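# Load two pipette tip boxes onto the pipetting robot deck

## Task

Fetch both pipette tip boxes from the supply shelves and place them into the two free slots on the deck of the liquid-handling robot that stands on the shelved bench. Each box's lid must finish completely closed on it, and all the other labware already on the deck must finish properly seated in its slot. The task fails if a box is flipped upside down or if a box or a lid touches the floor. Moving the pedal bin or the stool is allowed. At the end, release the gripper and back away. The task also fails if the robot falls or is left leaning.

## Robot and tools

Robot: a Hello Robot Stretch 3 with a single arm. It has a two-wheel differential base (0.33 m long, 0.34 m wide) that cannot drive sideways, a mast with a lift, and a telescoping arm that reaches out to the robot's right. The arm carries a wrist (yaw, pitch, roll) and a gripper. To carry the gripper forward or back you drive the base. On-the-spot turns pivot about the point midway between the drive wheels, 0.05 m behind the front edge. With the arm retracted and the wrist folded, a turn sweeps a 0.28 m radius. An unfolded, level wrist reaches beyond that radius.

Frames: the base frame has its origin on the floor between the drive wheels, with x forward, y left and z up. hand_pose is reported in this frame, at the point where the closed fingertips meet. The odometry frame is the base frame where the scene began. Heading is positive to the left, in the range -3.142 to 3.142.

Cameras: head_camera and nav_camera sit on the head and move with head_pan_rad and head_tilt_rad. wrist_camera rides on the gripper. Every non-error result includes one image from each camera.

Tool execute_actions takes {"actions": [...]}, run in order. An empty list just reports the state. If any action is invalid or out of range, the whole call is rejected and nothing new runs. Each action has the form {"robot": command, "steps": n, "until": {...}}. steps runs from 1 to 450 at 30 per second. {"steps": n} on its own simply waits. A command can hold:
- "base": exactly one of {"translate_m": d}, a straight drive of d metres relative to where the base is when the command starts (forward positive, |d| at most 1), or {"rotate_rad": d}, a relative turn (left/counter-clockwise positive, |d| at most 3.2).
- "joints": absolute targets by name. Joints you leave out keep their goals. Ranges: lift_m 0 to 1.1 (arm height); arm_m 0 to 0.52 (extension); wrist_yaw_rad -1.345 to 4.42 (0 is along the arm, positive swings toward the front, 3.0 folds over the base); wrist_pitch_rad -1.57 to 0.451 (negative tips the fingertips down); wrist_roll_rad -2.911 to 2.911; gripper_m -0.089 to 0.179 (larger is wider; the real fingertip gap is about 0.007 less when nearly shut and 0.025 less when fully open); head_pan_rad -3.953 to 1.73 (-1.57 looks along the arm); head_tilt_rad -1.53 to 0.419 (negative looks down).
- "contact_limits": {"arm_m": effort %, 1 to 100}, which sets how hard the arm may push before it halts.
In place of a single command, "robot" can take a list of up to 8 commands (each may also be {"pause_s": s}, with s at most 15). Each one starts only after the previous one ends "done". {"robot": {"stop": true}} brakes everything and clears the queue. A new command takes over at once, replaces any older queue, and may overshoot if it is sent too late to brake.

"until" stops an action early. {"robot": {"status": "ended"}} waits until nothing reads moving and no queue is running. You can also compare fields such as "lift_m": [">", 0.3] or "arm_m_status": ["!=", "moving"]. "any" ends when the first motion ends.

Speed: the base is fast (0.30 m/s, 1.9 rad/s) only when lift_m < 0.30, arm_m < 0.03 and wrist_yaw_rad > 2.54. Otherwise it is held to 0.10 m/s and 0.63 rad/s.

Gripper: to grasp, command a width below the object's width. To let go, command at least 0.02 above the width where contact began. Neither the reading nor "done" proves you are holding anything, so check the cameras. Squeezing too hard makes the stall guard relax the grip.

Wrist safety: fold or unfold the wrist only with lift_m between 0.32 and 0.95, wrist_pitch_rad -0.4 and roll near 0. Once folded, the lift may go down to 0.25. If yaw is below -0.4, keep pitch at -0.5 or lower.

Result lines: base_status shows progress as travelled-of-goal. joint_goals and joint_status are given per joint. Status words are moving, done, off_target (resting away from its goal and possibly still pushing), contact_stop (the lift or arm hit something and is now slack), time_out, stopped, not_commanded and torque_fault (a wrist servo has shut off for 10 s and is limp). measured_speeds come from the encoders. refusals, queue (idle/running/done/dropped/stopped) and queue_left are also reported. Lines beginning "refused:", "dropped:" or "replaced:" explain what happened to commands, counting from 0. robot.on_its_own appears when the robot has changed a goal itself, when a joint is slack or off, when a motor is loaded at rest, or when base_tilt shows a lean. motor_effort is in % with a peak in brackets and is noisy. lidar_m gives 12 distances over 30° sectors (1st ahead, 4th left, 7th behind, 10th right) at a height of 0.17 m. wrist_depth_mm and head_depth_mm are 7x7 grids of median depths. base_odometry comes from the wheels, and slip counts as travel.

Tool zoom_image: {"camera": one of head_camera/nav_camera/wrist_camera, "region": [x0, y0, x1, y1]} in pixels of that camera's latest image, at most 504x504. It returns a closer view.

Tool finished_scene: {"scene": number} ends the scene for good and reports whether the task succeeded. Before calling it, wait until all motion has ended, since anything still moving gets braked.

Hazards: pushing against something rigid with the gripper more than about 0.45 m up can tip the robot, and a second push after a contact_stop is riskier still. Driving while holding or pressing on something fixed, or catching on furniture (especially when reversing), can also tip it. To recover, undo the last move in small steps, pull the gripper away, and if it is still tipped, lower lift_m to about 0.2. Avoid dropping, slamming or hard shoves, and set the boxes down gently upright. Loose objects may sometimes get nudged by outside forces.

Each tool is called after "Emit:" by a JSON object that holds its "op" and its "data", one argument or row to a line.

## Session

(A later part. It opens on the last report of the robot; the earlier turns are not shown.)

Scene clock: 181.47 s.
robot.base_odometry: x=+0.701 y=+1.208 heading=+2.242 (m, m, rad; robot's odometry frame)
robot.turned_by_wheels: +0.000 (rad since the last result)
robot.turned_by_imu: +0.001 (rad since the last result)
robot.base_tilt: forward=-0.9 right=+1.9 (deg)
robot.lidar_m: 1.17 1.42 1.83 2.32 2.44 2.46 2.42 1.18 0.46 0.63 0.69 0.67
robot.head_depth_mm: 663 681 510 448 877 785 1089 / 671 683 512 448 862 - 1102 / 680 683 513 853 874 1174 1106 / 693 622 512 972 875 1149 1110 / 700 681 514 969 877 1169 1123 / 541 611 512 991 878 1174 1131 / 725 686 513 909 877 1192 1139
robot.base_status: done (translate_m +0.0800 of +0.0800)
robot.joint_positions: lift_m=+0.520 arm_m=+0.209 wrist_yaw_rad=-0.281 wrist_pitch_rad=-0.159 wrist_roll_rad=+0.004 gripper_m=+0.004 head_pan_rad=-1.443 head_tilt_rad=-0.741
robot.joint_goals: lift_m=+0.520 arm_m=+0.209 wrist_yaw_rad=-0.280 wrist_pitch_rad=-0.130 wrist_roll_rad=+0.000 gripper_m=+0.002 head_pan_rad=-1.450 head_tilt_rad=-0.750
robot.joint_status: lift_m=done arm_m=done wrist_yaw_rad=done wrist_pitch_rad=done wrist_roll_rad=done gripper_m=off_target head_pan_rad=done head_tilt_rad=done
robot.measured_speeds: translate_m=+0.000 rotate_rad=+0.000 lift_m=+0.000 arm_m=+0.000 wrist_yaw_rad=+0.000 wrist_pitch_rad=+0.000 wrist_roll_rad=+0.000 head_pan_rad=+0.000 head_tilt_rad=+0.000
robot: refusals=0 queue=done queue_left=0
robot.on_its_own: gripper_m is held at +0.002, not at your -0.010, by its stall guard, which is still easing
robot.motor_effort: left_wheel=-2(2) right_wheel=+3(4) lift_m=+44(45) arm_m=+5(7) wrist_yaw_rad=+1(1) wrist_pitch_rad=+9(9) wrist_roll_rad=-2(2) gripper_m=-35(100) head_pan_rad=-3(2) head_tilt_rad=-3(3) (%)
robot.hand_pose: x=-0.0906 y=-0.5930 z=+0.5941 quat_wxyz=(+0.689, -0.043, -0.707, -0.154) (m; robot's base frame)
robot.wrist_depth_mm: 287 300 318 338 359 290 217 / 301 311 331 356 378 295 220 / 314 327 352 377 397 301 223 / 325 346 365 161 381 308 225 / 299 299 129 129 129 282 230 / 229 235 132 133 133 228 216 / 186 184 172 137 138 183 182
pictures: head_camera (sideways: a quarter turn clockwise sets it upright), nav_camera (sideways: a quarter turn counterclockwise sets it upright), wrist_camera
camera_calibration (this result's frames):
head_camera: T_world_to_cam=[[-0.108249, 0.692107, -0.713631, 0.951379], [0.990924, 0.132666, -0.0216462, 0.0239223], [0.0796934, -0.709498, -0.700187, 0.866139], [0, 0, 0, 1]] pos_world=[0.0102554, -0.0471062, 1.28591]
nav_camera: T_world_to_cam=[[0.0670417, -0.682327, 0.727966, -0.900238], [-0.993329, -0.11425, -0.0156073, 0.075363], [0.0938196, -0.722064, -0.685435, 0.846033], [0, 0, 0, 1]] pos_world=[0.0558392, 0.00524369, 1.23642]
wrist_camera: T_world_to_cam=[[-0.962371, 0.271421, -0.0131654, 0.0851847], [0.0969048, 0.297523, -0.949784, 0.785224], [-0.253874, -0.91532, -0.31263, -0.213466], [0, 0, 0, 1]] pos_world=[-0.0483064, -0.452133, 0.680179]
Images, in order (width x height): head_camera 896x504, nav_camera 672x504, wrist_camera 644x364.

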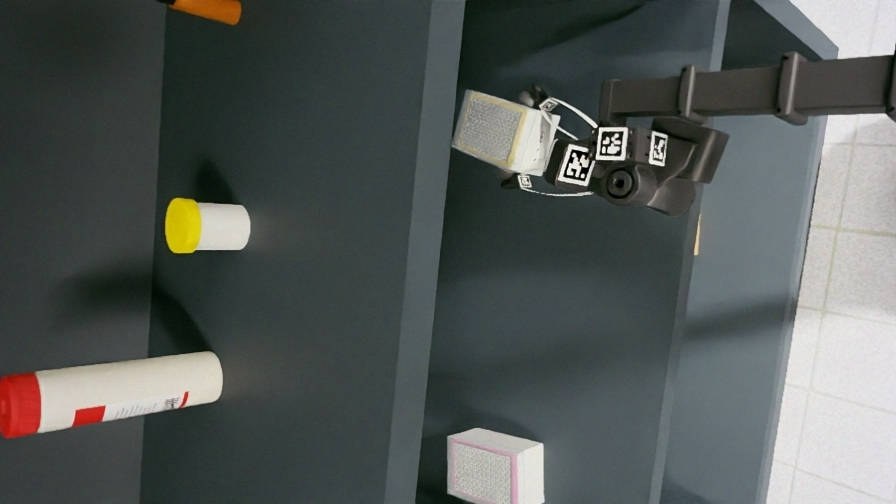

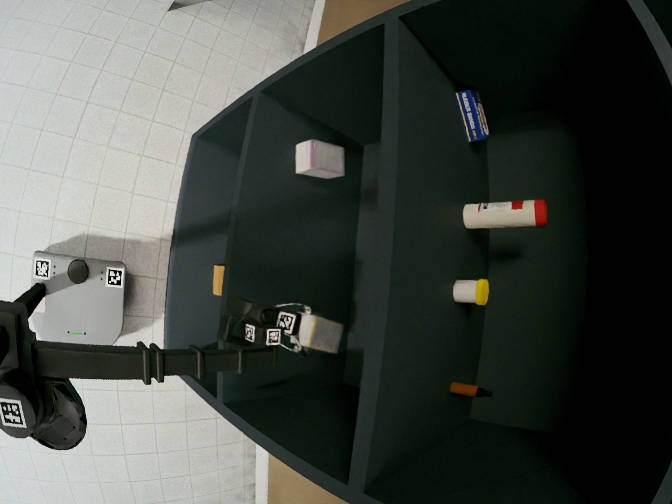

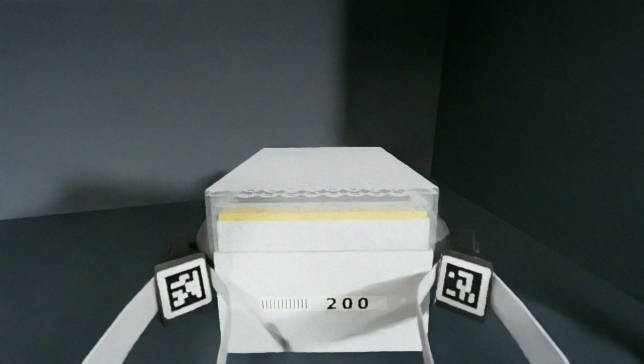

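Emit:
{"op": "execute_actions", "data": {
  "actions": [
    {"steps": 30}
  ]
}}

Scene clock: 190.10 s.
robot.base_odometry: x=+0.701 y=+1.208 heading=+2.242 (m, m, rad; robot's odometry frame)
robot.turned_by_wheels: +0.000 (rad since the last result)
robot.turned_by_imu: +0.001 (rad since the last result)
robot.base_tilt: forward=-1.1 right=+1.9 (deg)
robot.lidar_m: 1.18 1.42 1.84 2.32 2.42 2.46 2.43 1.18 0.46 0.63 0.69 0.68
robot.head_depth_mm: 662 682 512 448 877 781 1090 / 671 685 511 448 858 - 1100 / 682 682 511 653 880 1167 1112 / 691 623 512 971 876 1143 1104 / 701 685 513 972 883 1163 1127 / 543 611 513 997 878 1171 1134 / 722 679 512 913 874 1192 1128
robot.base_status: done (translate_m +0.0800 of +0.0800)
robot.joint_positions: lift_m=+0.520 arm_m=+0.209 wrist_yaw_rad=-0.281 wrist_pitch_rad=-0.159 wrist_roll_rad=+0.004 gripper_m=+0.038 head_pan_rad=-1.443 head_tilt_rad=-0.741
robot.joint_goals: lift_m=+0.520 arm_m=+0.209 wrist_yaw_rad=-0.280 wrist_pitch_rad=-0.130 wrist_roll_rad=+0.000 gripper_m=+0.037 head_pan_rad=-1.450 head_tilt_rad=-0.750
robot.joint_status: lift_m=done arm_m=done wrist_yaw_rad=done wrist_pitch_rad=done wrist_roll_rad=done gripper_m=off_target head_pan_rad=done head_tilt_rad=done
robot.measured_speeds: translate_m=+0.000 rotate_rad=+0.000 lift_m=+0.000 arm_m=+0.000 wrist_yaw_rad=+0.000 wrist_pitch_rad=+0.000 wrist_roll_rad=+0.000 head_pan_rad=+0.000 head_tilt_rad=+0.000
robot: refusals=0 queue=done queue_left=0
robot.on_its_own: gripper_m is held at +0.037, not at your -0.010, by its stall guard, which is not easing now
robot.motor_effort: left_wheel=-2(2) right_wheel=+4(4) lift_m=+45(44) arm_m=+5(5) wrist_yaw_rad=+0(0) wrist_pitch_rad=+9(9) wrist_roll_rad=-2(2) gripper_m=-22(34) head_pan_rad=-2(2) head_tilt_rad=-4(3) (%)
robot.hand_pose: x=-0.0906 y=-0.5930 z=+0.5941 quat_wxyz=(+0.689, -0.043, -0.707, -0.154) (m; robot's base frame)
robot.wrist_depth_mm: 287 300 319 336 355 291 217 / 297 312 337 358 378 296 222 / 313 330 352 374 397 304 223 / 326 345 359 162 380 305 229 / 298 297 129 129 129 284 230 / 228 233 132 133 132 229 215 / 186 185 172 138 139 182 182
pictures: head_camera (sideways: a quarter turn clockwise sets it upright), nav_camera (sideways: a quarter turn counterclockwise sets it upright), wrist_camera
camera_calibration (this result's frames):
head_camera: T_world_to_cam=[[-0.108249, 0.692107, -0.713632, 0.95138], [0.990924, 0.132666, -0.0216462, 0.0239223], [0.0796934, -0.709498, -0.700187, 0.866139], [0, 0, 0, 1]] pos_world=[0.0102554, -0.0471062, 1.28591]
nav_camera: T_world_to_cam=[[0.0670417, -0.682327, 0.727967, -0.900238], [-0.993329, -0.11425, -0.0156073, 0.075363], [0.0938197, -0.722064, -0.685435, 0.846033], [0, 0, 0, 1]] pos_world=[0.0558392, 0.00524368, 1.23642]
wrist_camera: T_world_to_cam=[[-0.962371, 0.271421, -0.0131652, 0.0851845], [0.0969046, 0.297523, -0.949784, 0.785224], [-0.253874, -0.91532, -0.31263, -0.213466], [0, 0, 0, 1]] pos_world=[-0.0483064, -0.452133, 0.680179]
Images, in order (width x height): head_camera 896x504, nav_camera 672x504, wrist_camera 644x364.

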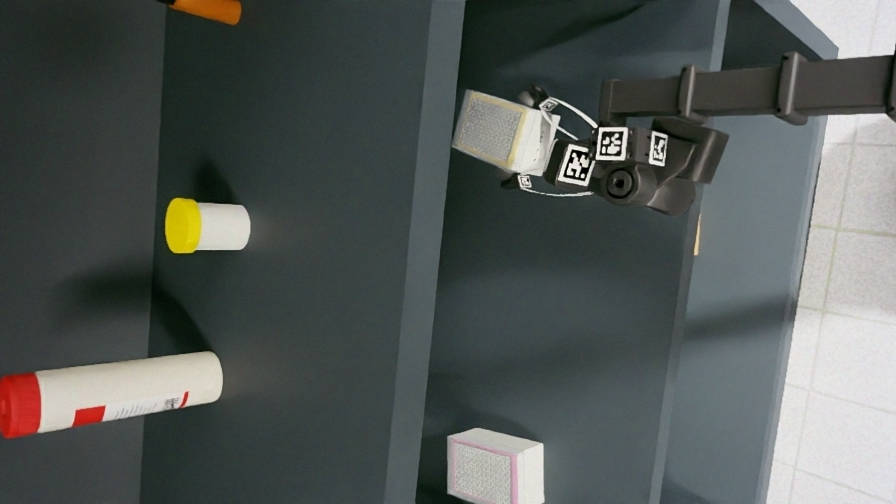

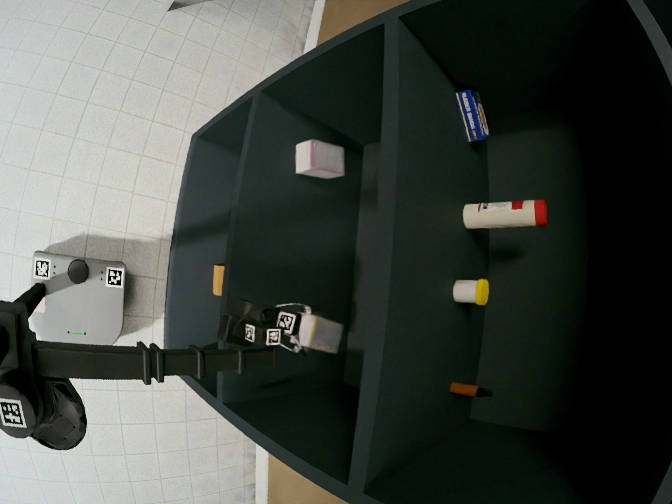

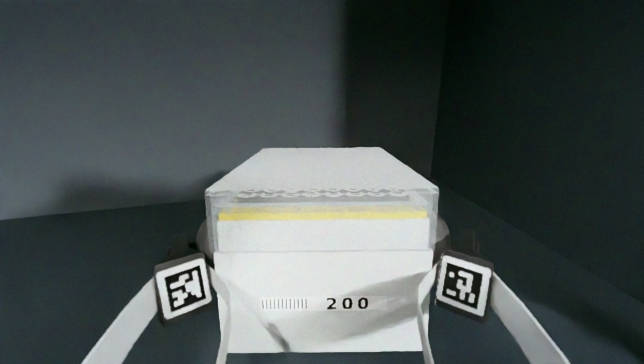

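Emit:
{"op": "execute_actions", "data": {
  "actions": [
    {"robot": [{"joints": {"wrist_pitch_rad": 0.02, "wrist_yaw_rad": 0.0, "arm_m": 0.0, "lift_m": 0.53}}, {"base": {"rotate_rad": 0.675}}, {"base": {"translate_m": 0.25}}], "steps": 450, "until": {"robot": {"status": "ended"}}}
  ]
}}

Scene clock: 225.00 s.
robot.base_odometry: x=+0.457 y=+1.264 heading=+2.916 (m, m, rad; robot's odometry frame)
robot.turned_by_wheels: +0.675 (rad since the last result)
robot.turned_by_imu: +0.681 (rad since the last result)
robot.base_tilt: forward=-1.0 right=+1.9 (deg)
robot.lidar_m: 1.58 2.77 2.16 2.40 2.59 2.33 0.71 0.82 0.81 0.65 0.99 1.18
robot.head_depth_mm: 568 651 859 1024 900 1213 1106 / 538 609 737 967 1057 1240 1173 / 1174 1325 1507 1694 743 1266 - / 1297 1511 1782 1818 1504 1285 1133 / 1461 1729 2055 1821 1511 1302 1141 / 1675 1918 2175 1834 1511 1297 1128 / 1632 1800 2036 1816 1469 1286 1134
robot.base_status: done (translate_m +0.2500 of +0.2500)
robot.joint_positions: lift_m=+0.530 arm_m=+0.000 wrist_yaw_rad=+0.000 wrist_pitch_rad=-0.020 wrist_roll_rad=+0.004 gripper_m=+0.038 head_pan_rad=-1.443 head_tilt_rad=-0.741
robot.joint_goals: lift_m=+0.530 arm_m=+0.000 wrist_yaw_rad=+0.000 wrist_pitch_rad=+0.020 wrist_roll_rad=+0.000 gripper_m=+0.037 head_pan_rad=-1.450 head_tilt_rad=-0.750
robot.joint_status: lift_m=done arm_m=done wrist_yaw_rad=done wrist_pitch_rad=done wrist_roll_rad=done gripper_m=off_target head_pan_rad=done head_tilt_rad=done
robot.measured_speeds: translate_m=+0.000 rotate_rad=+0.000 lift_m=+0.000 arm_m=+0.000 wrist_yaw_rad=+0.000 wrist_pitch_rad=+0.000 wrist_roll_rad=+0.000 head_pan_rad=+0.000 head_tilt_rad=+0.000
robot: refusals=0 queue=done queue_left=0
robot.on_its_own: gripper_m is held at +0.037, not at your -0.010, by its stall guard, which is not easing now
robot.motor_effort: left_wheel=-3(7) right_wheel=+4(8) lift_m=+45(46) arm_m=-6(8) wrist_yaw_rad=+0(2) wrist_pitch_rad=+12(13) wrist_roll_rad=-2(2) gripper_m=-22(22) head_pan_rad=-2(2) head_tilt_rad=-4(3) (%)
robot.hand_pose: x=-0.0215 y=-0.4010 z=+0.6392 quat_wxyz=(+0.706, +0.007, -0.708, -0.008) (m; robot's base frame)
robot.wrist_depth_mm: - - - - 458 651 569 / - - - - 479 651 584 / - - - - 499 676 580 / - - - 178 516 652 588 / - - 131 131 131 433 448 / - - 133 132 132 323 321 / - - 978 136 136 757 274
pictures: head_camera (sideways: a quarter turn clockwise sets it upright), nav_camera (sideways: a quarter turn counterclockwise sets it upright), wrist_camera
camera_calibration (this result's frames):
head_camera: T_world_to_cam=[[-0.108241, 0.692109, -0.713631, 0.951379], [0.990926, 0.132654, -0.0216462, 0.0239222], [0.0796845, -0.709498, -0.700187, 0.86614], [0, 0, 0, 1]] pos_world=[0.0102548, -0.0471062, 1.28591]
nav_camera: T_world_to_cam=[[0.0670332, -0.682328, 0.727966, -0.900238], [-0.993331, -0.114238, -0.0156073, 0.075363], [0.0938105, -0.722065, -0.685436, 0.846034], [0, 0, 0, 1]] pos_world=[0.0558393, 0.00524311, 1.23642]
wrist_camera: T_world_to_cam=[[-0.999897, -0.00749695, -0.0122055, -0.0131945], [0.0106726, 0.178406, -0.983899, 0.736391], [0.00955378, -0.983928, -0.178307, -0.113801], [0, 0, 0, 1]] pos_world=[-0.0199651, -0.243448, 0.704082]
Images, in order (width x height): head_camera 896x504, nav_camera 672x504, wrist_camera 644x364.

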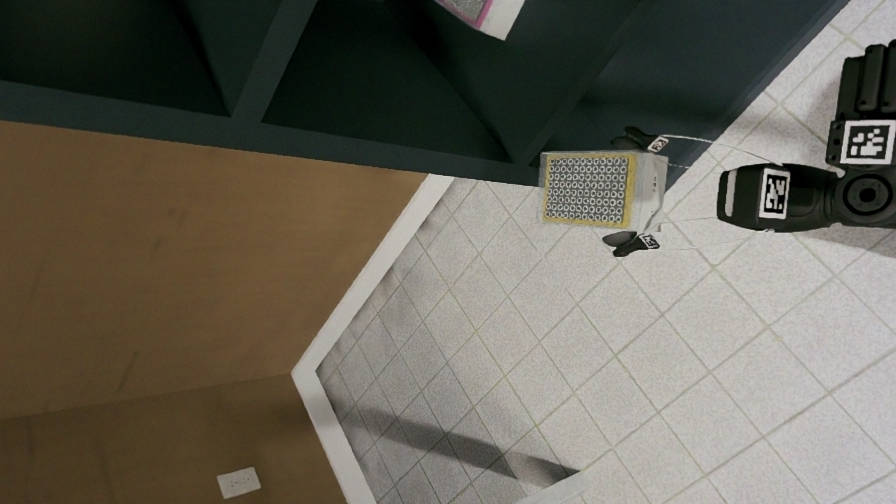

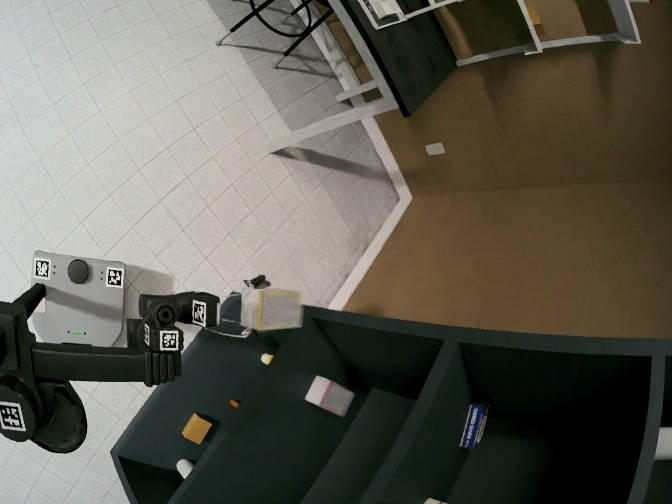

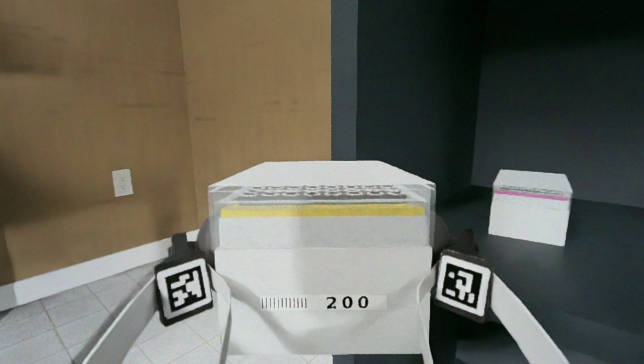

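Emit:
{"op": "execute_actions", "data": {
  "actions": [
    {"robot": [{"base": {"translate_m": 0.65}, "joints": {"wrist_pitch_rad": 0.1, "lift_m": 0.8}}, {"base": {"rotate_rad": 0.856}, "joints": {"head_pan_rad": -1.57, "head_tilt_rad": -0.7}}], "steps": 450, "until": {"robot": {"status": "ended"}}}
  ]
}}

Scene clock: 239.30 s.
robot.base_odometry: x=-0.177 y=+1.409 heading=-2.511 (m, m, rad; robot's odometry frame)
robot.turned_by_wheels: +0.856 (rad since the last result)
robot.turned_by_imu: +0.864 (rad since the last result)
robot.base_tilt: forward=-1.1 right=+1.9 (deg)
robot.lidar_m: 2.33 1.85 2.45 3.08 1.37 1.32 0.95 0.75 1.19 0.60 0.84 0.95
robot.head_depth_mm: 1067 1201 899 721 1470 1397 - / 1066 1197 935 745 1467 1393 - / 1070 1196 829 495 1225 - - / 1066 1202 826 493 1016 1289 1138 / 1071 1201 845 767 1424 1329 1139 / 1062 1189 937 728 1472 1314 1133 / 1065 1196 910 713 1478 1323 1141
robot.base_status: done (rotate_rad +0.8558 of +0.8560)
robot.joint_positions: lift_m=+0.800 arm_m=+0.000 wrist_yaw_rad=+0.000 wrist_pitch_rad=+0.060 wrist_roll_rad=+0.004 gripper_m=+0.038 head_pan_rad=-1.563 head_tilt_rad=-0.705
robot.joint_goals: lift_m=+0.800 arm_m=+0.000 wrist_yaw_rad=+0.000 wrist_pitch_rad=+0.100 wrist_roll_rad=+0.000 gripper_m=+0.037 head_pan_rad=-1.570 head_tilt_rad=-0.700
robot.joint_status: lift_m=done arm_m=done wrist_yaw_rad=done wrist_pitch_rad=done wrist_roll_rad=done gripper_m=off_target head_pan_rad=done head_tilt_rad=done
robot.measured_speeds: translate_m=+0.000 rotate_rad=+0.000 lift_m=+0.000 arm_m=+0.000 wrist_yaw_rad=+0.000 wrist_pitch_rad=+0.000 wrist_roll_rad=+0.000 head_pan_rad=+0.000 head_tilt_rad=+0.000
robot: refusals=0 queue=done queue_left=0
robot.on_its_own: gripper_m is held at +0.037, not at your -0.010, by its stall guard, which is not easing now
robot.motor_effort: left_wheel=-2(8) right_wheel=+4(9) lift_m=+45(47) arm_m=-6(6) wrist_yaw_rad=+0(0) wrist_pitch_rad=+12(14) wrist_roll_rad=-2(2) gripper_m=-22(22) head_pan_rad=-2(11) head_tilt_rad=+2(6) (%)
robot.hand_pose: x=-0.0215 y=-0.4026 z=+0.9298 quat_wxyz=(+0.706, -0.021, -0.708, +0.021) (m; robot's base frame)
robot.wrist_depth_mm: 498 530 532 529 523 611 675 / 502 974 979 950 985 974 963 / 506 - - - 980 967 985 / 520 - 934 178 908 958 - / 520 786 132 131 131 742 814 / 476 391 133 132 133 448 486 / 338 338 314 135 136 329 326
pictures: head_camera (sideways: a quarter turn clockwise sets it upright), nav_camera (sideways: a quarter turn counterclockwise sets it upright), wrist_camera
camera_calibration (this result's frames):
head_camera: T_world_to_cam=[[-0.0244338, 0.673924, -0.738396, 0.983143], [0.999686, 0.0123324, -0.0218243, 0.0241016], [-0.00560169, -0.738698, -0.674014, 0.832617], [0, 0, 0, 1]] pos_world=[0.00459192, -0.047809, 1.28767]
nav_camera: T_world_to_cam=[[-0.0153111, -0.658776, 0.752183, -0.931298], [-0.999859, 0.00488507, -0.0160742, 0.0760114], [0.00691483, -0.752323, -0.658758, 0.811864], [0, 0, 0, 1]] pos_world=[0.0561276, -0.00310394, 1.23655]
wrist_camera: T_world_to_cam=[[-0.999897, -0.00851392, -0.0115359, -0.0106753], [0.010637, 0.0989793, -0.995033, 1.00094], [0.00961344, -0.995053, -0.0988785, -0.141815], [0, 0, 0, 1]] pos_world=[-0.0199579, -0.240277, 0.981827]
Images, in order (width x height): head_camera 896x504, nav_camera 672x504, wrist_camera 644x364.

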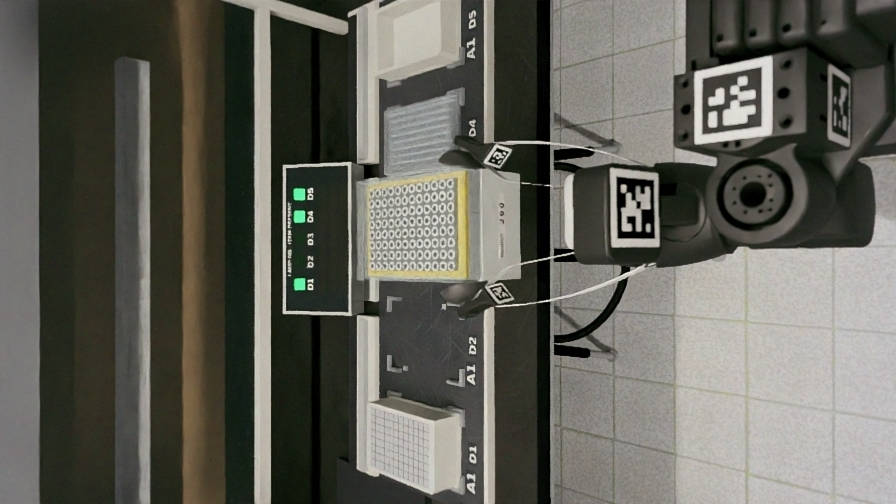

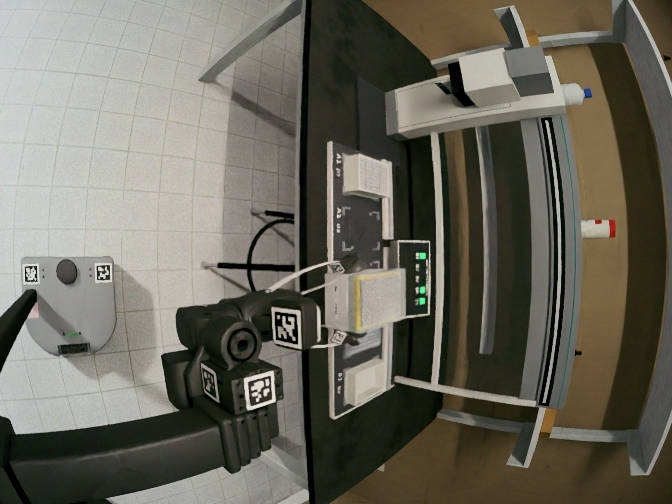

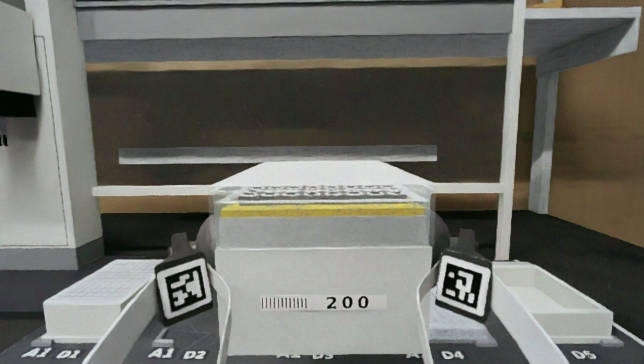

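Emit:
{"op": "zoom_image", "data": {
  "camera": "head_camera",
  "region": [340, 270, 560, 504]
}}

Region (340, 270, 560, 504) of head_camera's 896x504 image, scaled by 2.154, with more detail than that image has; it fills the left 474 columns of this view, and the rest is white.

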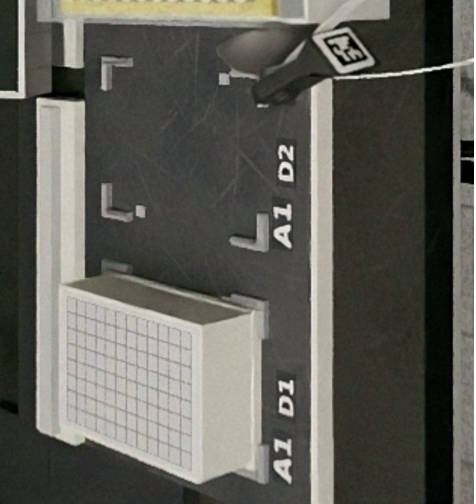

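Emit:
{"op": "execute_actions", "data": {
  "actions": [
    {"robot": [{"base": {"translate_m": 0.13}, "joints": {"arm_m": 0.21, "lift_m": 0.76}}], "steps": 450, "until": {"robot": {"status": "ended"}}}
  ]
}}

Scene clock: 266.53 s.
robot.base_odometry: x=-0.282 y=+1.332 heading=-2.511 (m, m, rad; robot's odometry frame)
robot.turned_by_wheels: +0.000 (rad since the last result)
robot.turned_by_imu: +0.001 (rad since the last result)
robot.base_tilt: forward=-1.0 right=+2.0 (deg)
robot.lidar_m: 2.20 1.72 2.26 3.08 2.24 1.44 1.08 0.86 0.88 0.61 1.18 0.84
robot.head_depth_mm: 1064 1197 933 744 1477 - - / 1061 1193 829 792 - 1315 1139 / 1064 1190 829 - 1476 1305 1139 / 1070 1195 700 724 1486 1313 1144 / 1065 1194 935 715 1447 1308 1138 / 1065 1200 914 736 1464 1321 1137 / 1048 746 839 764 1456 1309 1140
robot.base_status: done (translate_m +0.1300 of +0.1300)
robot.joint_positions: lift_m=+0.760 arm_m=+0.210 wrist_yaw_rad=+0.000 wrist_pitch_rad=+0.060 wrist_roll_rad=+0.004 gripper_m=+0.038 head_pan_rad=-1.563 head_tilt_rad=-0.704
robot.joint_goals: lift_m=+0.760 arm_m=+0.210 wrist_yaw_rad=+0.000 wrist_pitch_rad=+0.100 wrist_roll_rad=+0.000 gripper_m=+0.037 head_pan_rad=-1.570 head_tilt_rad=-0.700
robot.joint_status: lift_m=done arm_m=done wrist_yaw_rad=done wrist_pitch_rad=done wrist_roll_rad=done gripper_m=off_target head_pan_rad=done head_tilt_rad=done
robot.measured_speeds: translate_m=+0.000 rotate_rad=+0.000 lift_m=+0.000 arm_m=+0.000 wrist_yaw_rad=+0.000 wrist_pitch_rad=+0.000 wrist_roll_rad=+0.000 head_pan_rad=+0.000 head_tilt_rad=+0.000
robot: refusals=0 queue=done queue_left=0
robot.on_its_own: gripper_m is held at +0.037, not at your -0.010, by its stall guard, which is not easing now
robot.motor_effort: left_wheel=-2(4) right_wheel=+4(9) lift_m=+32(45) arm_m=+5(2) wrist_yaw_rad=-1(0) wrist_pitch_rad=+12(12) wrist_roll_rad=-2(2) gripper_m=-22(22) head_pan_rad=-2(3) head_tilt_rad=+2(3) (%)
robot.hand_pose: x=-0.0214 y=-0.6119 z=+0.8903 quat_wxyz=(+0.706, -0.021, -0.708, +0.021) (m; robot's base frame)
robot.wrist_depth_mm: 339 749 750 752 745 750 746 / 339 793 782 779 762 766 768 / 337 800 808 802 780 767 793 / 340 801 800 178 794 799 799 / 336 628 131 130 132 320 598 / 334 405 132 132 132 281 296 / 269 209 205 135 136 275 272
pictures: head_camera (sideways: a quarter turn clockwise sets it upright), nav_camera (sideways: a quarter turn counterclockwise sets it upright), wrist_camera
camera_calibration (this result's frames):
head_camera: T_world_to_cam=[[-0.0243588, 0.673878, -0.738441, 0.983201], [0.999687, 0.0122203, -0.0218246, 0.024102], [-0.00568316, -0.738741, -0.673965, 0.832554], [0, 0, 0, 1]] pos_world=[0.00458663, -0.0478098, 1.28767]
nav_camera: T_world_to_cam=[[-0.0153844, -0.658725, 0.752227, -0.931354], [-0.999858, 0.00499474, -0.016075, 0.0760125], [0.00683184, -0.752368, -0.658708, 0.8118], [0, 0, 0, 1]] pos_world=[0.0561273, -0.00311379, 1.23655]
wrist_camera: T_world_to_cam=[[-0.999892, -0.00909806, -0.0115339, -0.0131223], [0.0105794, 0.0987679, -0.995054, 0.982258], [0.0101922, -0.995069, -0.098661, -0.354177], [0, 0, 0, 1]] pos_world=[-0.0199027, -0.449566, 0.942305]
Images, in order (width x height): head_camera 896x504, nav_camera 672x504, wrist_camera 644x364.

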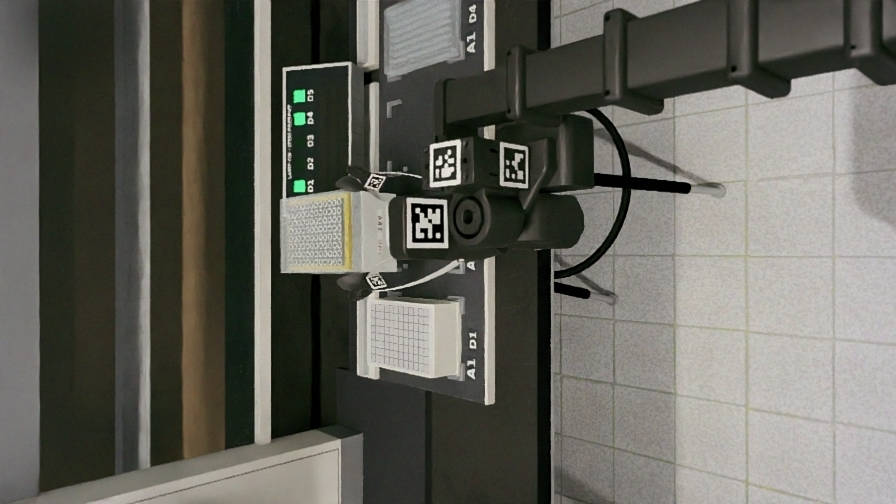

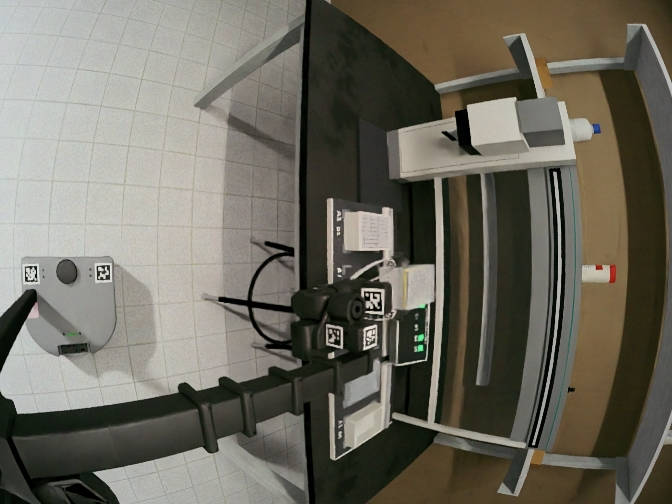

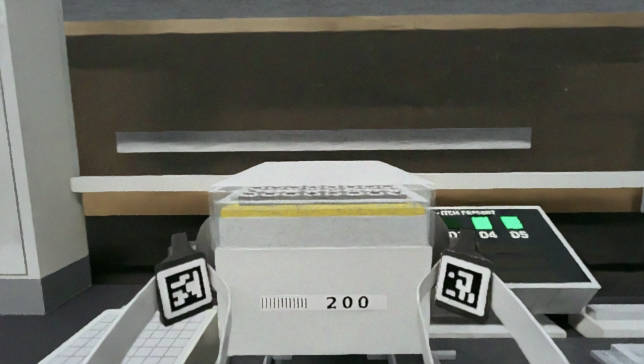

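Emit:
{"op": "zoom_image", "data": {
  "camera": "wrist_camera",
  "region": [0, 200, 504, 364]
}}

Emit:
{"op": "zoom_image", "data": {
  "camera": "head_camera",
  "region": [260, 80, 520, 410]
}}

Region (0, 200, 504, 364) of wrist_camera's 644x364 image, scaled by 1.000; it fills the top 164 rows of this view, and the rest is white.

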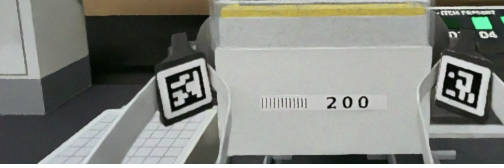

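Region (260, 80, 520, 410) of head_camera's 896x504 image, scaled by 1.527, with more detail than that image has; it fills the left 397 columns of this view, and the rest is white.

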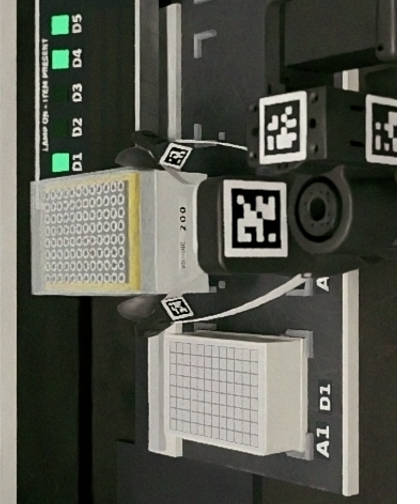

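Emit:
{"op": "execute_actions", "data": {
  "actions": [
    {"robot": [{"base": {"translate_m": -0.004}}, {"joints": {"lift_m": 0.705}}], "steps": 450, "until": {"robot": {"status": "ended"}}}
  ]
}}

Scene clock: 281.10 s.
robot.base_odometry: x=-0.278 y=+1.335 heading=-2.511 (m, m, rad; robot's odometry frame)
robot.turned_by_wheels: +0.000 (rad since the last result)
robot.turned_by_imu: +0.001 (rad since the last result)
robot.base_tilt: forward=-1.1 right=+1.8 (deg)
robot.lidar_m: 2.20 1.72 2.28 3.07 2.23 1.44 1.08 0.85 0.87 0.61 1.18 0.85
robot.head_depth_mm: 1068 1193 936 742 1479 1327 - / 1063 1194 828 767 - 1289 1121 / 1064 1196 830 747 - 1282 1139 / 1064 1199 833 705 1472 1315 1145 / 1067 1189 931 714 1466 1307 1140 / 1066 1197 915 738 1471 1318 1144 / 1047 750 840 763 1468 1323 1139
robot.base_status: done (translate_m -0.0040 of -0.0040)
robot.joint_positions: lift_m=+0.705 arm_m=+0.210 wrist_yaw_rad=+0.000 wrist_pitch_rad=+0.060 wrist_roll_rad=+0.004 gripper_m=+0.038 head_pan_rad=-1.563 head_tilt_rad=-0.704
robot.joint_goals: lift_m=+0.705 arm_m=+0.210 wrist_yaw_rad=+0.000 wrist_pitch_rad=+0.100 wrist_roll_rad=+0.000 gripper_m=+0.037 head_pan_rad=-1.570 head_tilt_rad=-0.700
robot.joint_status: lift_m=done arm_m=done wrist_yaw_rad=done wrist_pitch_rad=done wrist_roll_rad=done gripper_m=off_target head_pan_rad=done head_tilt_rad=done
robot.measured_speeds: translate_m=+0.000 rotate_rad=+0.000 lift_m=+0.000 arm_m=+0.000 wrist_yaw_rad=+0.000 wrist_pitch_rad=+0.000 wrist_roll_rad=+0.000 head_pan_rad=+0.000 head_tilt_rad=+0.000
robot: refusals=0 queue=done queue_left=0
robot.on_its_own: gripper_m is held at +0.037, not at your -0.010, by its stall guard, which is not easing now
robot.motor_effort: left_wheel=-2(7) right_wheel=+4(7) lift_m=+32(34) arm_m=+5(5) wrist_yaw_rad=-1(0) wrist_pitch_rad=+12(12) wrist_roll_rad=-2(2) gripper_m=-23(22) head_pan_rad=-1(3) head_tilt_rad=+2(2) (%)
robot.hand_pose: x=-0.0214 y=-0.6119 z=+0.8353 quat_wxyz=(+0.706, -0.021, -0.708, +0.021) (m; robot's base frame)
robot.wrist_depth_mm: 345 767 768 764 750 761 745 / 344 797 760 767 767 736 755 / 345 721 703 701 711 779 785 / 342 812 810 179 309 306 807 / 328 433 131 131 131 275 291 / 162 165 132 132 132 248 241 / 119 161 170 135 136 184 182
pictures: head_camera (sideways: a quarter turn clockwise sets it upright), nav_camera (sideways: a quarter turn counterclockwise sets it upright), wrist_camera
camera_calibration (this result's frames):
head_camera: T_world_to_cam=[[-0.024359, 0.673878, -0.738441, 0.983201], [0.999687, 0.0122206, -0.0218246, 0.024102], [-0.00568289, -0.738741, -0.673965, 0.832554], [0, 0, 0, 1]] pos_world=[0.00458665, -0.0478098, 1.28767]
nav_camera: T_world_to_cam=[[-0.0153842, -0.658725, 0.752227, -0.931355], [-0.999858, 0.00499438, -0.016075, 0.0760125], [0.00683211, -0.752368, -0.658708, 0.8118], [0, 0, 0, 1]] pos_world=[0.0561273, -0.00311378, 1.23655]
wrist_camera: T_world_to_cam=[[-0.999892, -0.00909807, -0.011534, -0.0137565], [0.0105795, 0.0987635, -0.995055, 0.927535], [0.0101922, -0.995069, -0.0986566, -0.359607], [0, 0, 0, 1]] pos_world=[-0.0199027, -0.449566, 0.887312]
Images, in order (width x height): head_camera 896x504, nav_camera 672x504, wrist_camera 644x364.

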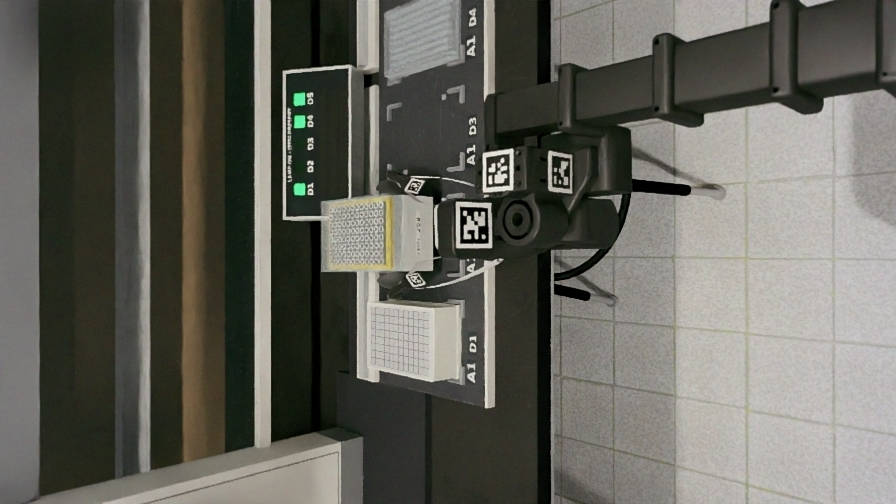

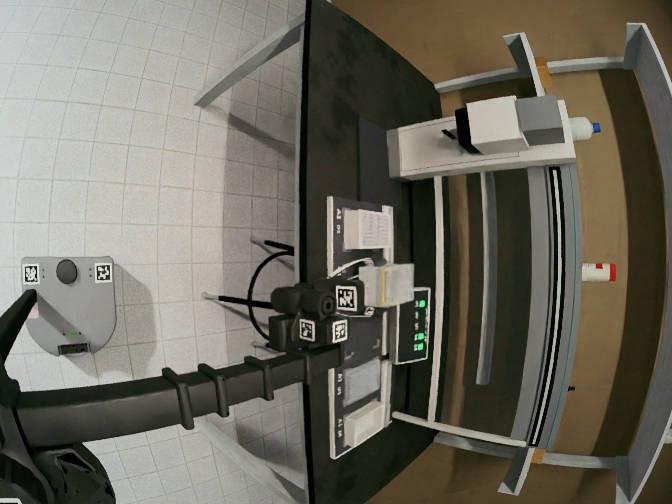

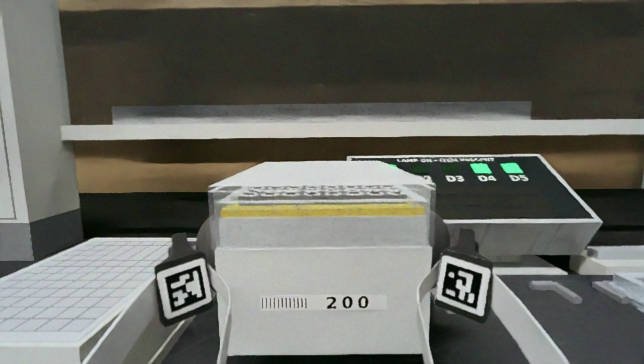

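Emit:
{"op": "zoom_image", "data": {
  "camera": "head_camera",
  "region": [300, 80, 520, 400]
}}

Region (300, 80, 520, 400) of head_camera's 896x504 image, scaled by 1.575, with more detail than that image has; it fills the left 346 columns of this view, and the rest is white.

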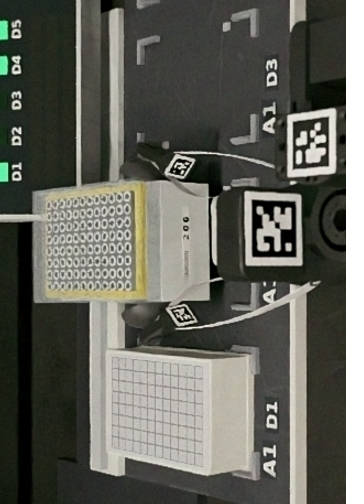

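Emit:
{"op": "execute_actions", "data": {
  "actions": [
    {"robot": [{"joints": {"arm_m": 0.188}}, {"joints": {"lift_m": 0.697}}], "steps": 450, "until": {"robot": {"status": "ended"}}}
  ]
}}

Emit:
{"op": "zoom_image", "data": {
  "camera": "head_camera",
  "region": [300, 80, 520, 400]
}}

Scene clock: 294.00 s.
robot.base_odometry: x=-0.278 y=+1.335 heading=-2.511 (m, m, rad; robot's odometry frame)
robot.turned_by_wheels: +0.000 (rad since the last result)
robot.turned_by_imu: +0.001 (rad since the last result)
robot.base_tilt: forward=-1.0 right=+2.0 (deg)
robot.lidar_m: 2.21 1.73 2.27 3.07 2.24 1.44 1.08 0.85 0.87 0.61 1.18 0.85
robot.head_depth_mm: 1065 1199 931 739 1473 1337 - / 1066 1196 830 743 - 1314 1132 / 1069 1192 832 721 - 1282 1141 / 1060 1196 932 695 1468 1318 1149 / 1065 1192 934 715 1486 1317 1144 / 1075 1194 914 742 1466 1305 1135 / 1047 750 838 762 1462 1318 1143
robot.base_status: done (translate_m -0.0040 of -0.0040)
robot.joint_positions: lift_m=+0.697 arm_m=+0.188 wrist_yaw_rad=+0.000 wrist_pitch_rad=+0.060 wrist_roll_rad=+0.004 gripper_m=+0.038 head_pan_rad=-1.563 head_tilt_rad=-0.704
robot.joint_goals: lift_m=+0.697 arm_m=+0.188 wrist_yaw_rad=+0.000 wrist_pitch_rad=+0.100 wrist_roll_rad=+0.000 gripper_m=+0.037 head_pan_rad=-1.570 head_tilt_rad=-0.700
robot.joint_status: lift_m=done arm_m=done wrist_yaw_rad=done wrist_pitch_rad=done wrist_roll_rad=done gripper_m=off_target head_pan_rad=done head_tilt_rad=done
robot.measured_speeds: translate_m=+0.000 rotate_rad=+0.000 lift_m=+0.000 arm_m=+0.000 wrist_yaw_rad=+0.000 wrist_pitch_rad=+0.000 wrist_roll_rad=+0.000 head_pan_rad=+0.000 head_tilt_rad=+0.000
robot: refusals=0 queue=done queue_left=0
robot.on_its_own: gripper_m is held at +0.037, not at your -0.010, by its stall guard, which is not easing now
robot.motor_effort: left_wheel=-2(2) right_wheel=+3(4) lift_m=+32(32) arm_m=-6(8) wrist_yaw_rad=+0(0) wrist_pitch_rad=+11(12) wrist_roll_rad=-2(2) gripper_m=-22(23) head_pan_rad=-1(3) head_tilt_rad=+2(3) (%)
robot.hand_pose: x=-0.0214 y=-0.5906 z=+0.8273 quat_wxyz=(+0.706, -0.021, -0.708, +0.021) (m; robot's base frame)
robot.wrist_depth_mm: 340 776 783 775 792 758 776 / 344 792 807 796 796 760 785 / 336 723 745 719 718 718 791 / 336 837 849 178 316 316 758 / 331 219 131 131 131 304 301 / 143 151 133 132 133 230 229 / 136 158 158 135 136 171 171
pictures: head_camera (sideways: a quarter turn clockwise sets it upright), nav_camera (sideways: a quarter turn counterclockwise sets it upright), wrist_camera
camera_calibration (this result's frames):
head_camera: T_world_to_cam=[[-0.0243588, 0.673878, -0.738441, 0.983201], [0.999687, 0.0122204, -0.0218246, 0.024102], [-0.00568307, -0.738741, -0.673965, 0.832554], [0, 0, 0, 1]] pos_world=[0.00458664, -0.0478098, 1.28767]
nav_camera: T_world_to_cam=[[-0.0153843, -0.658725, 0.752227, -0.931355], [-0.999858, 0.00499462, -0.016075, 0.0760125], [0.00683193, -0.752368, -0.658708, 0.8118], [0, 0, 0, 1]] pos_world=[0.0561273, -0.00311379, 1.23655]
wrist_camera: T_world_to_cam=[[-0.999892, -0.00909825, -0.0115338, -0.0136553], [0.0105794, 0.0987553, -0.995056, 0.917459], [0.0101923, -0.99507, -0.0986484, -0.339206], [0, 0, 0, 1]] pos_world=[-0.0199027, -0.428262, 0.879303]
Images, in order (width x height): head_camera 896x504, nav_camera 672x504, wrist_camera 644x364.

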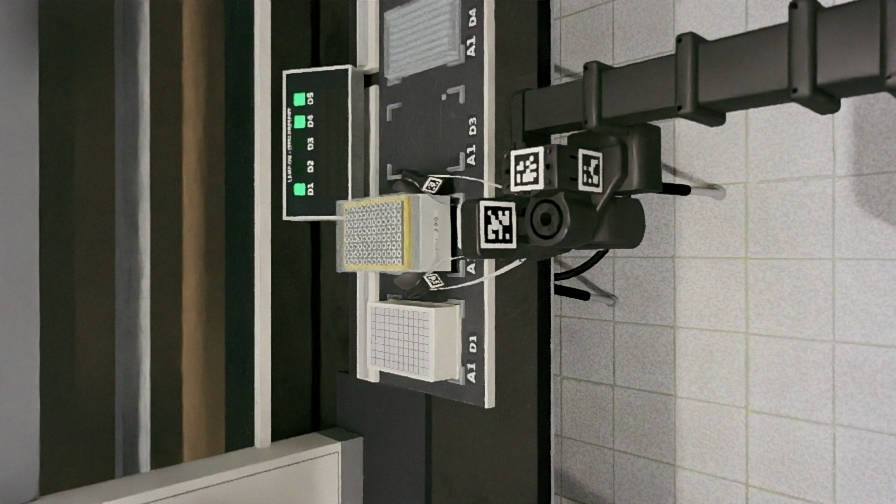

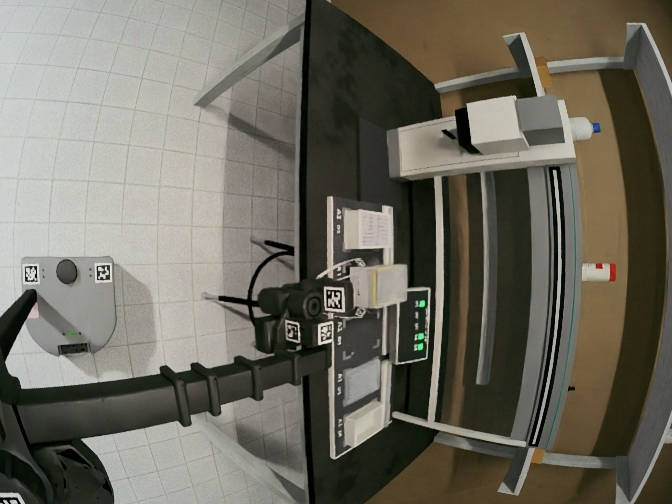

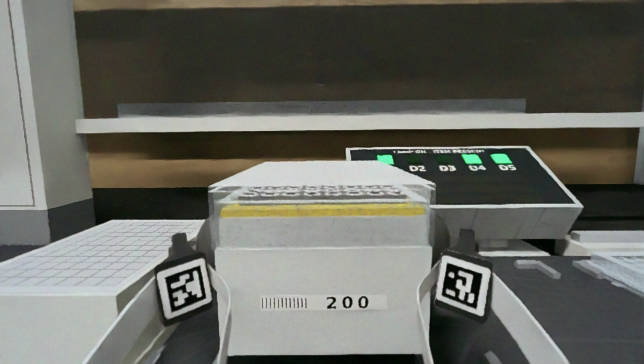

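Region (300, 80, 520, 400) of head_camera's 896x504 image, scaled by 1.575, with more detail than that image has; it fills the left 346 columns of this view, and the rest is white.

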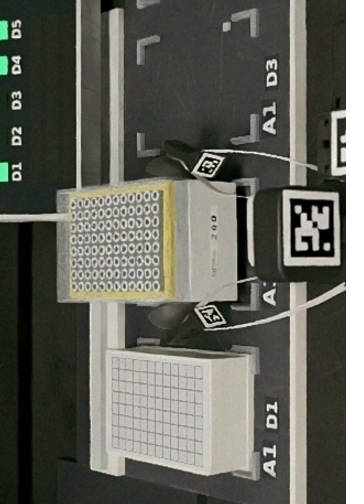

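Emit:
{"op": "execute_actions", "data": {
  "actions": [
    {"robot": [{"joints": {"lift_m": 0.685}}], "steps": 450, "until": {"robot": {"status": "ended"}}}
  ]
}}

Emit:
{"op": "zoom_image", "data": {
  "camera": "head_camera",
  "region": [270, 60, 520, 400]
}}

Scene clock: 299.83 s.
robot.base_odometry: x=-0.278 y=+1.335 heading=-2.511 (m, m, rad; robot's odometry frame)
robot.turned_by_wheels: +0.000 (rad since the last result)
robot.turned_by_imu: +0.000 (rad since the last result)
robot.base_tilt: forward=-1.1 right=+1.9 (deg)
robot.lidar_m: 2.20 1.73 2.27 3.08 2.24 1.43 1.08 0.85 0.87 0.61 1.18 0.85
robot.head_depth_mm: 1064 1201 936 743 1477 1337 - / 1066 1192 831 746 677 - 1130 / 1067 1193 830 721 - 1282 1140 / 1064 1201 932 703 1474 1307 1139 / 1058 1188 935 715 1474 1308 1140 / 1068 1191 914 737 1464 1312 1147 / 1042 752 838 762 1472 1320 1150
robot.base_status: done (translate_m -0.0040 of -0.0040)
robot.joint_positions: lift_m=+0.685 arm_m=+0.188 wrist_yaw_rad=+0.000 wrist_pitch_rad=+0.064 wrist_roll_rad=+0.004 gripper_m=+0.038 head_pan_rad=-1.563 head_tilt_rad=-0.704
robot.joint_goals: lift_m=+0.685 arm_m=+0.188 wrist_yaw_rad=+0.000 wrist_pitch_rad=+0.100 wrist_roll_rad=+0.000 gripper_m=+0.037 head_pan_rad=-1.570 head_tilt_rad=-0.700
robot.joint_status: lift_m=done arm_m=done wrist_yaw_rad=done wrist_pitch_rad=done wrist_roll_rad=done gripper_m=off_target head_pan_rad=done head_tilt_rad=done
robot.measured_speeds: translate_m=+0.000 rotate_rad=+0.000 lift_m=+0.000 arm_m=+0.000 wrist_yaw_rad=+0.000 wrist_pitch_rad=+0.000 wrist_roll_rad=+0.000 head_pan_rad=+0.000 head_tilt_rad=+0.000
robot: refusals=0 queue=done queue_left=0
robot.on_its_own: gripper_m is held at +0.037, not at your -0.010, by its stall guard, which is not easing now
robot.motor_effort: left_wheel=-2(2) right_wheel=+4(4) lift_m=+32(32) arm_m=-6(6) wrist_yaw_rad=-1(0) wrist_pitch_rad=+11(11) wrist_roll_rad=-2(2) gripper_m=-22(23) head_pan_rad=-1(2) head_tilt_rad=+2(2) (%)
robot.hand_pose: x=-0.0214 y=-0.5906 z=+0.8161 quat_wxyz=(+0.706, -0.022, -0.708, +0.022) (m; robot's base frame)
robot.wrist_depth_mm: 342 780 776 770 770 768 753 / 341 798 794 796 804 806 775 / 333 814 791 361 361 359 789 / 335 826 828 176 300 300 734 / 204 181 131 131 131 301 290 / 134 138 132 132 133 215 205 / 136 144 139 135 137 147 152
pictures: head_camera (sideways: a quarter turn clockwise sets it upright), nav_camera (sideways: a quarter turn counterclockwise sets it upright), wrist_camera
camera_calibration (this result's frames):
head_camera: T_world_to_cam=[[-0.0243588, 0.673878, -0.738441, 0.983201], [0.999687, 0.0122204, -0.0218246, 0.024102], [-0.00568307, -0.738741, -0.673965, 0.832554], [0, 0, 0, 1]] pos_world=[0.00458664, -0.0478098, 1.28767]
nav_camera: T_world_to_cam=[[-0.0153843, -0.658725, 0.752227, -0.931354], [-0.999858, 0.00499462, -0.016075, 0.0760125], [0.00683193, -0.752367, -0.658708, 0.8118], [0, 0, 0, 1]] pos_world=[0.0561273, -0.00311378, 1.23655]
wrist_camera: T_world_to_cam=[[-0.999892, -0.00913538, -0.0115037, -0.0138303], [0.0105779, 0.0956246, -0.995361, 0.904755], [0.010193, -0.995376, -0.0955177, -0.343054], [0, 0, 0, 1]] pos_world=[-0.0199025, -0.42811, 0.867631]
Images, in order (width x height): head_camera 896x504, nav_camera 672x504, wrist_camera 644x364.

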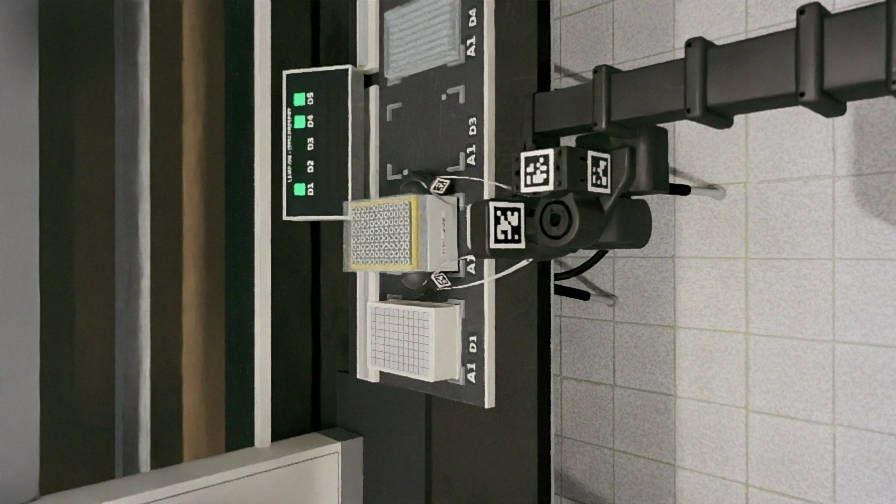

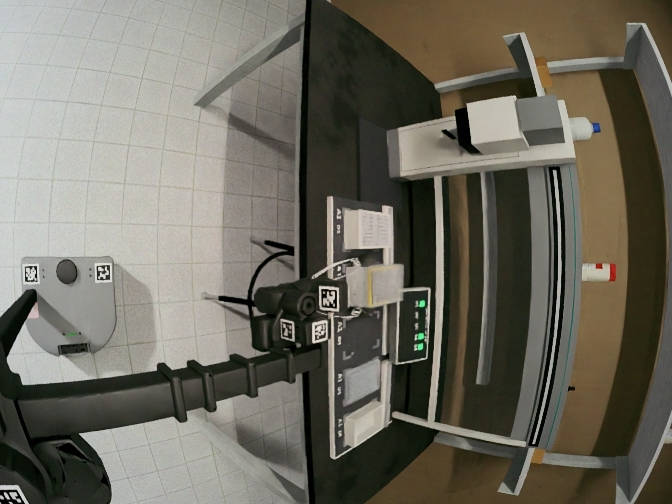

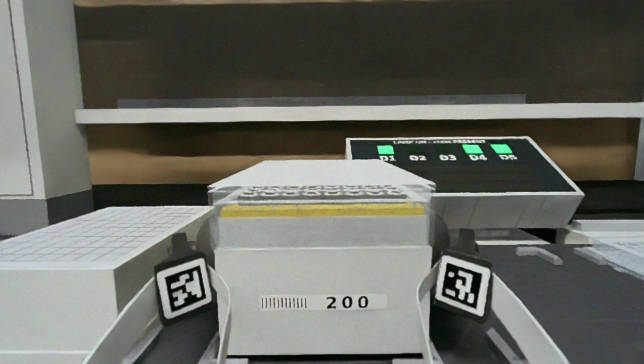

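Region (270, 60, 520, 400) of head_camera's 896x504 image, scaled by 1.482, with more detail than that image has; it fills the left 371 columns of this view, and the rest is white.

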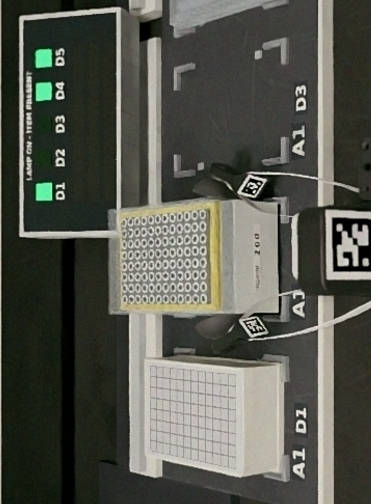

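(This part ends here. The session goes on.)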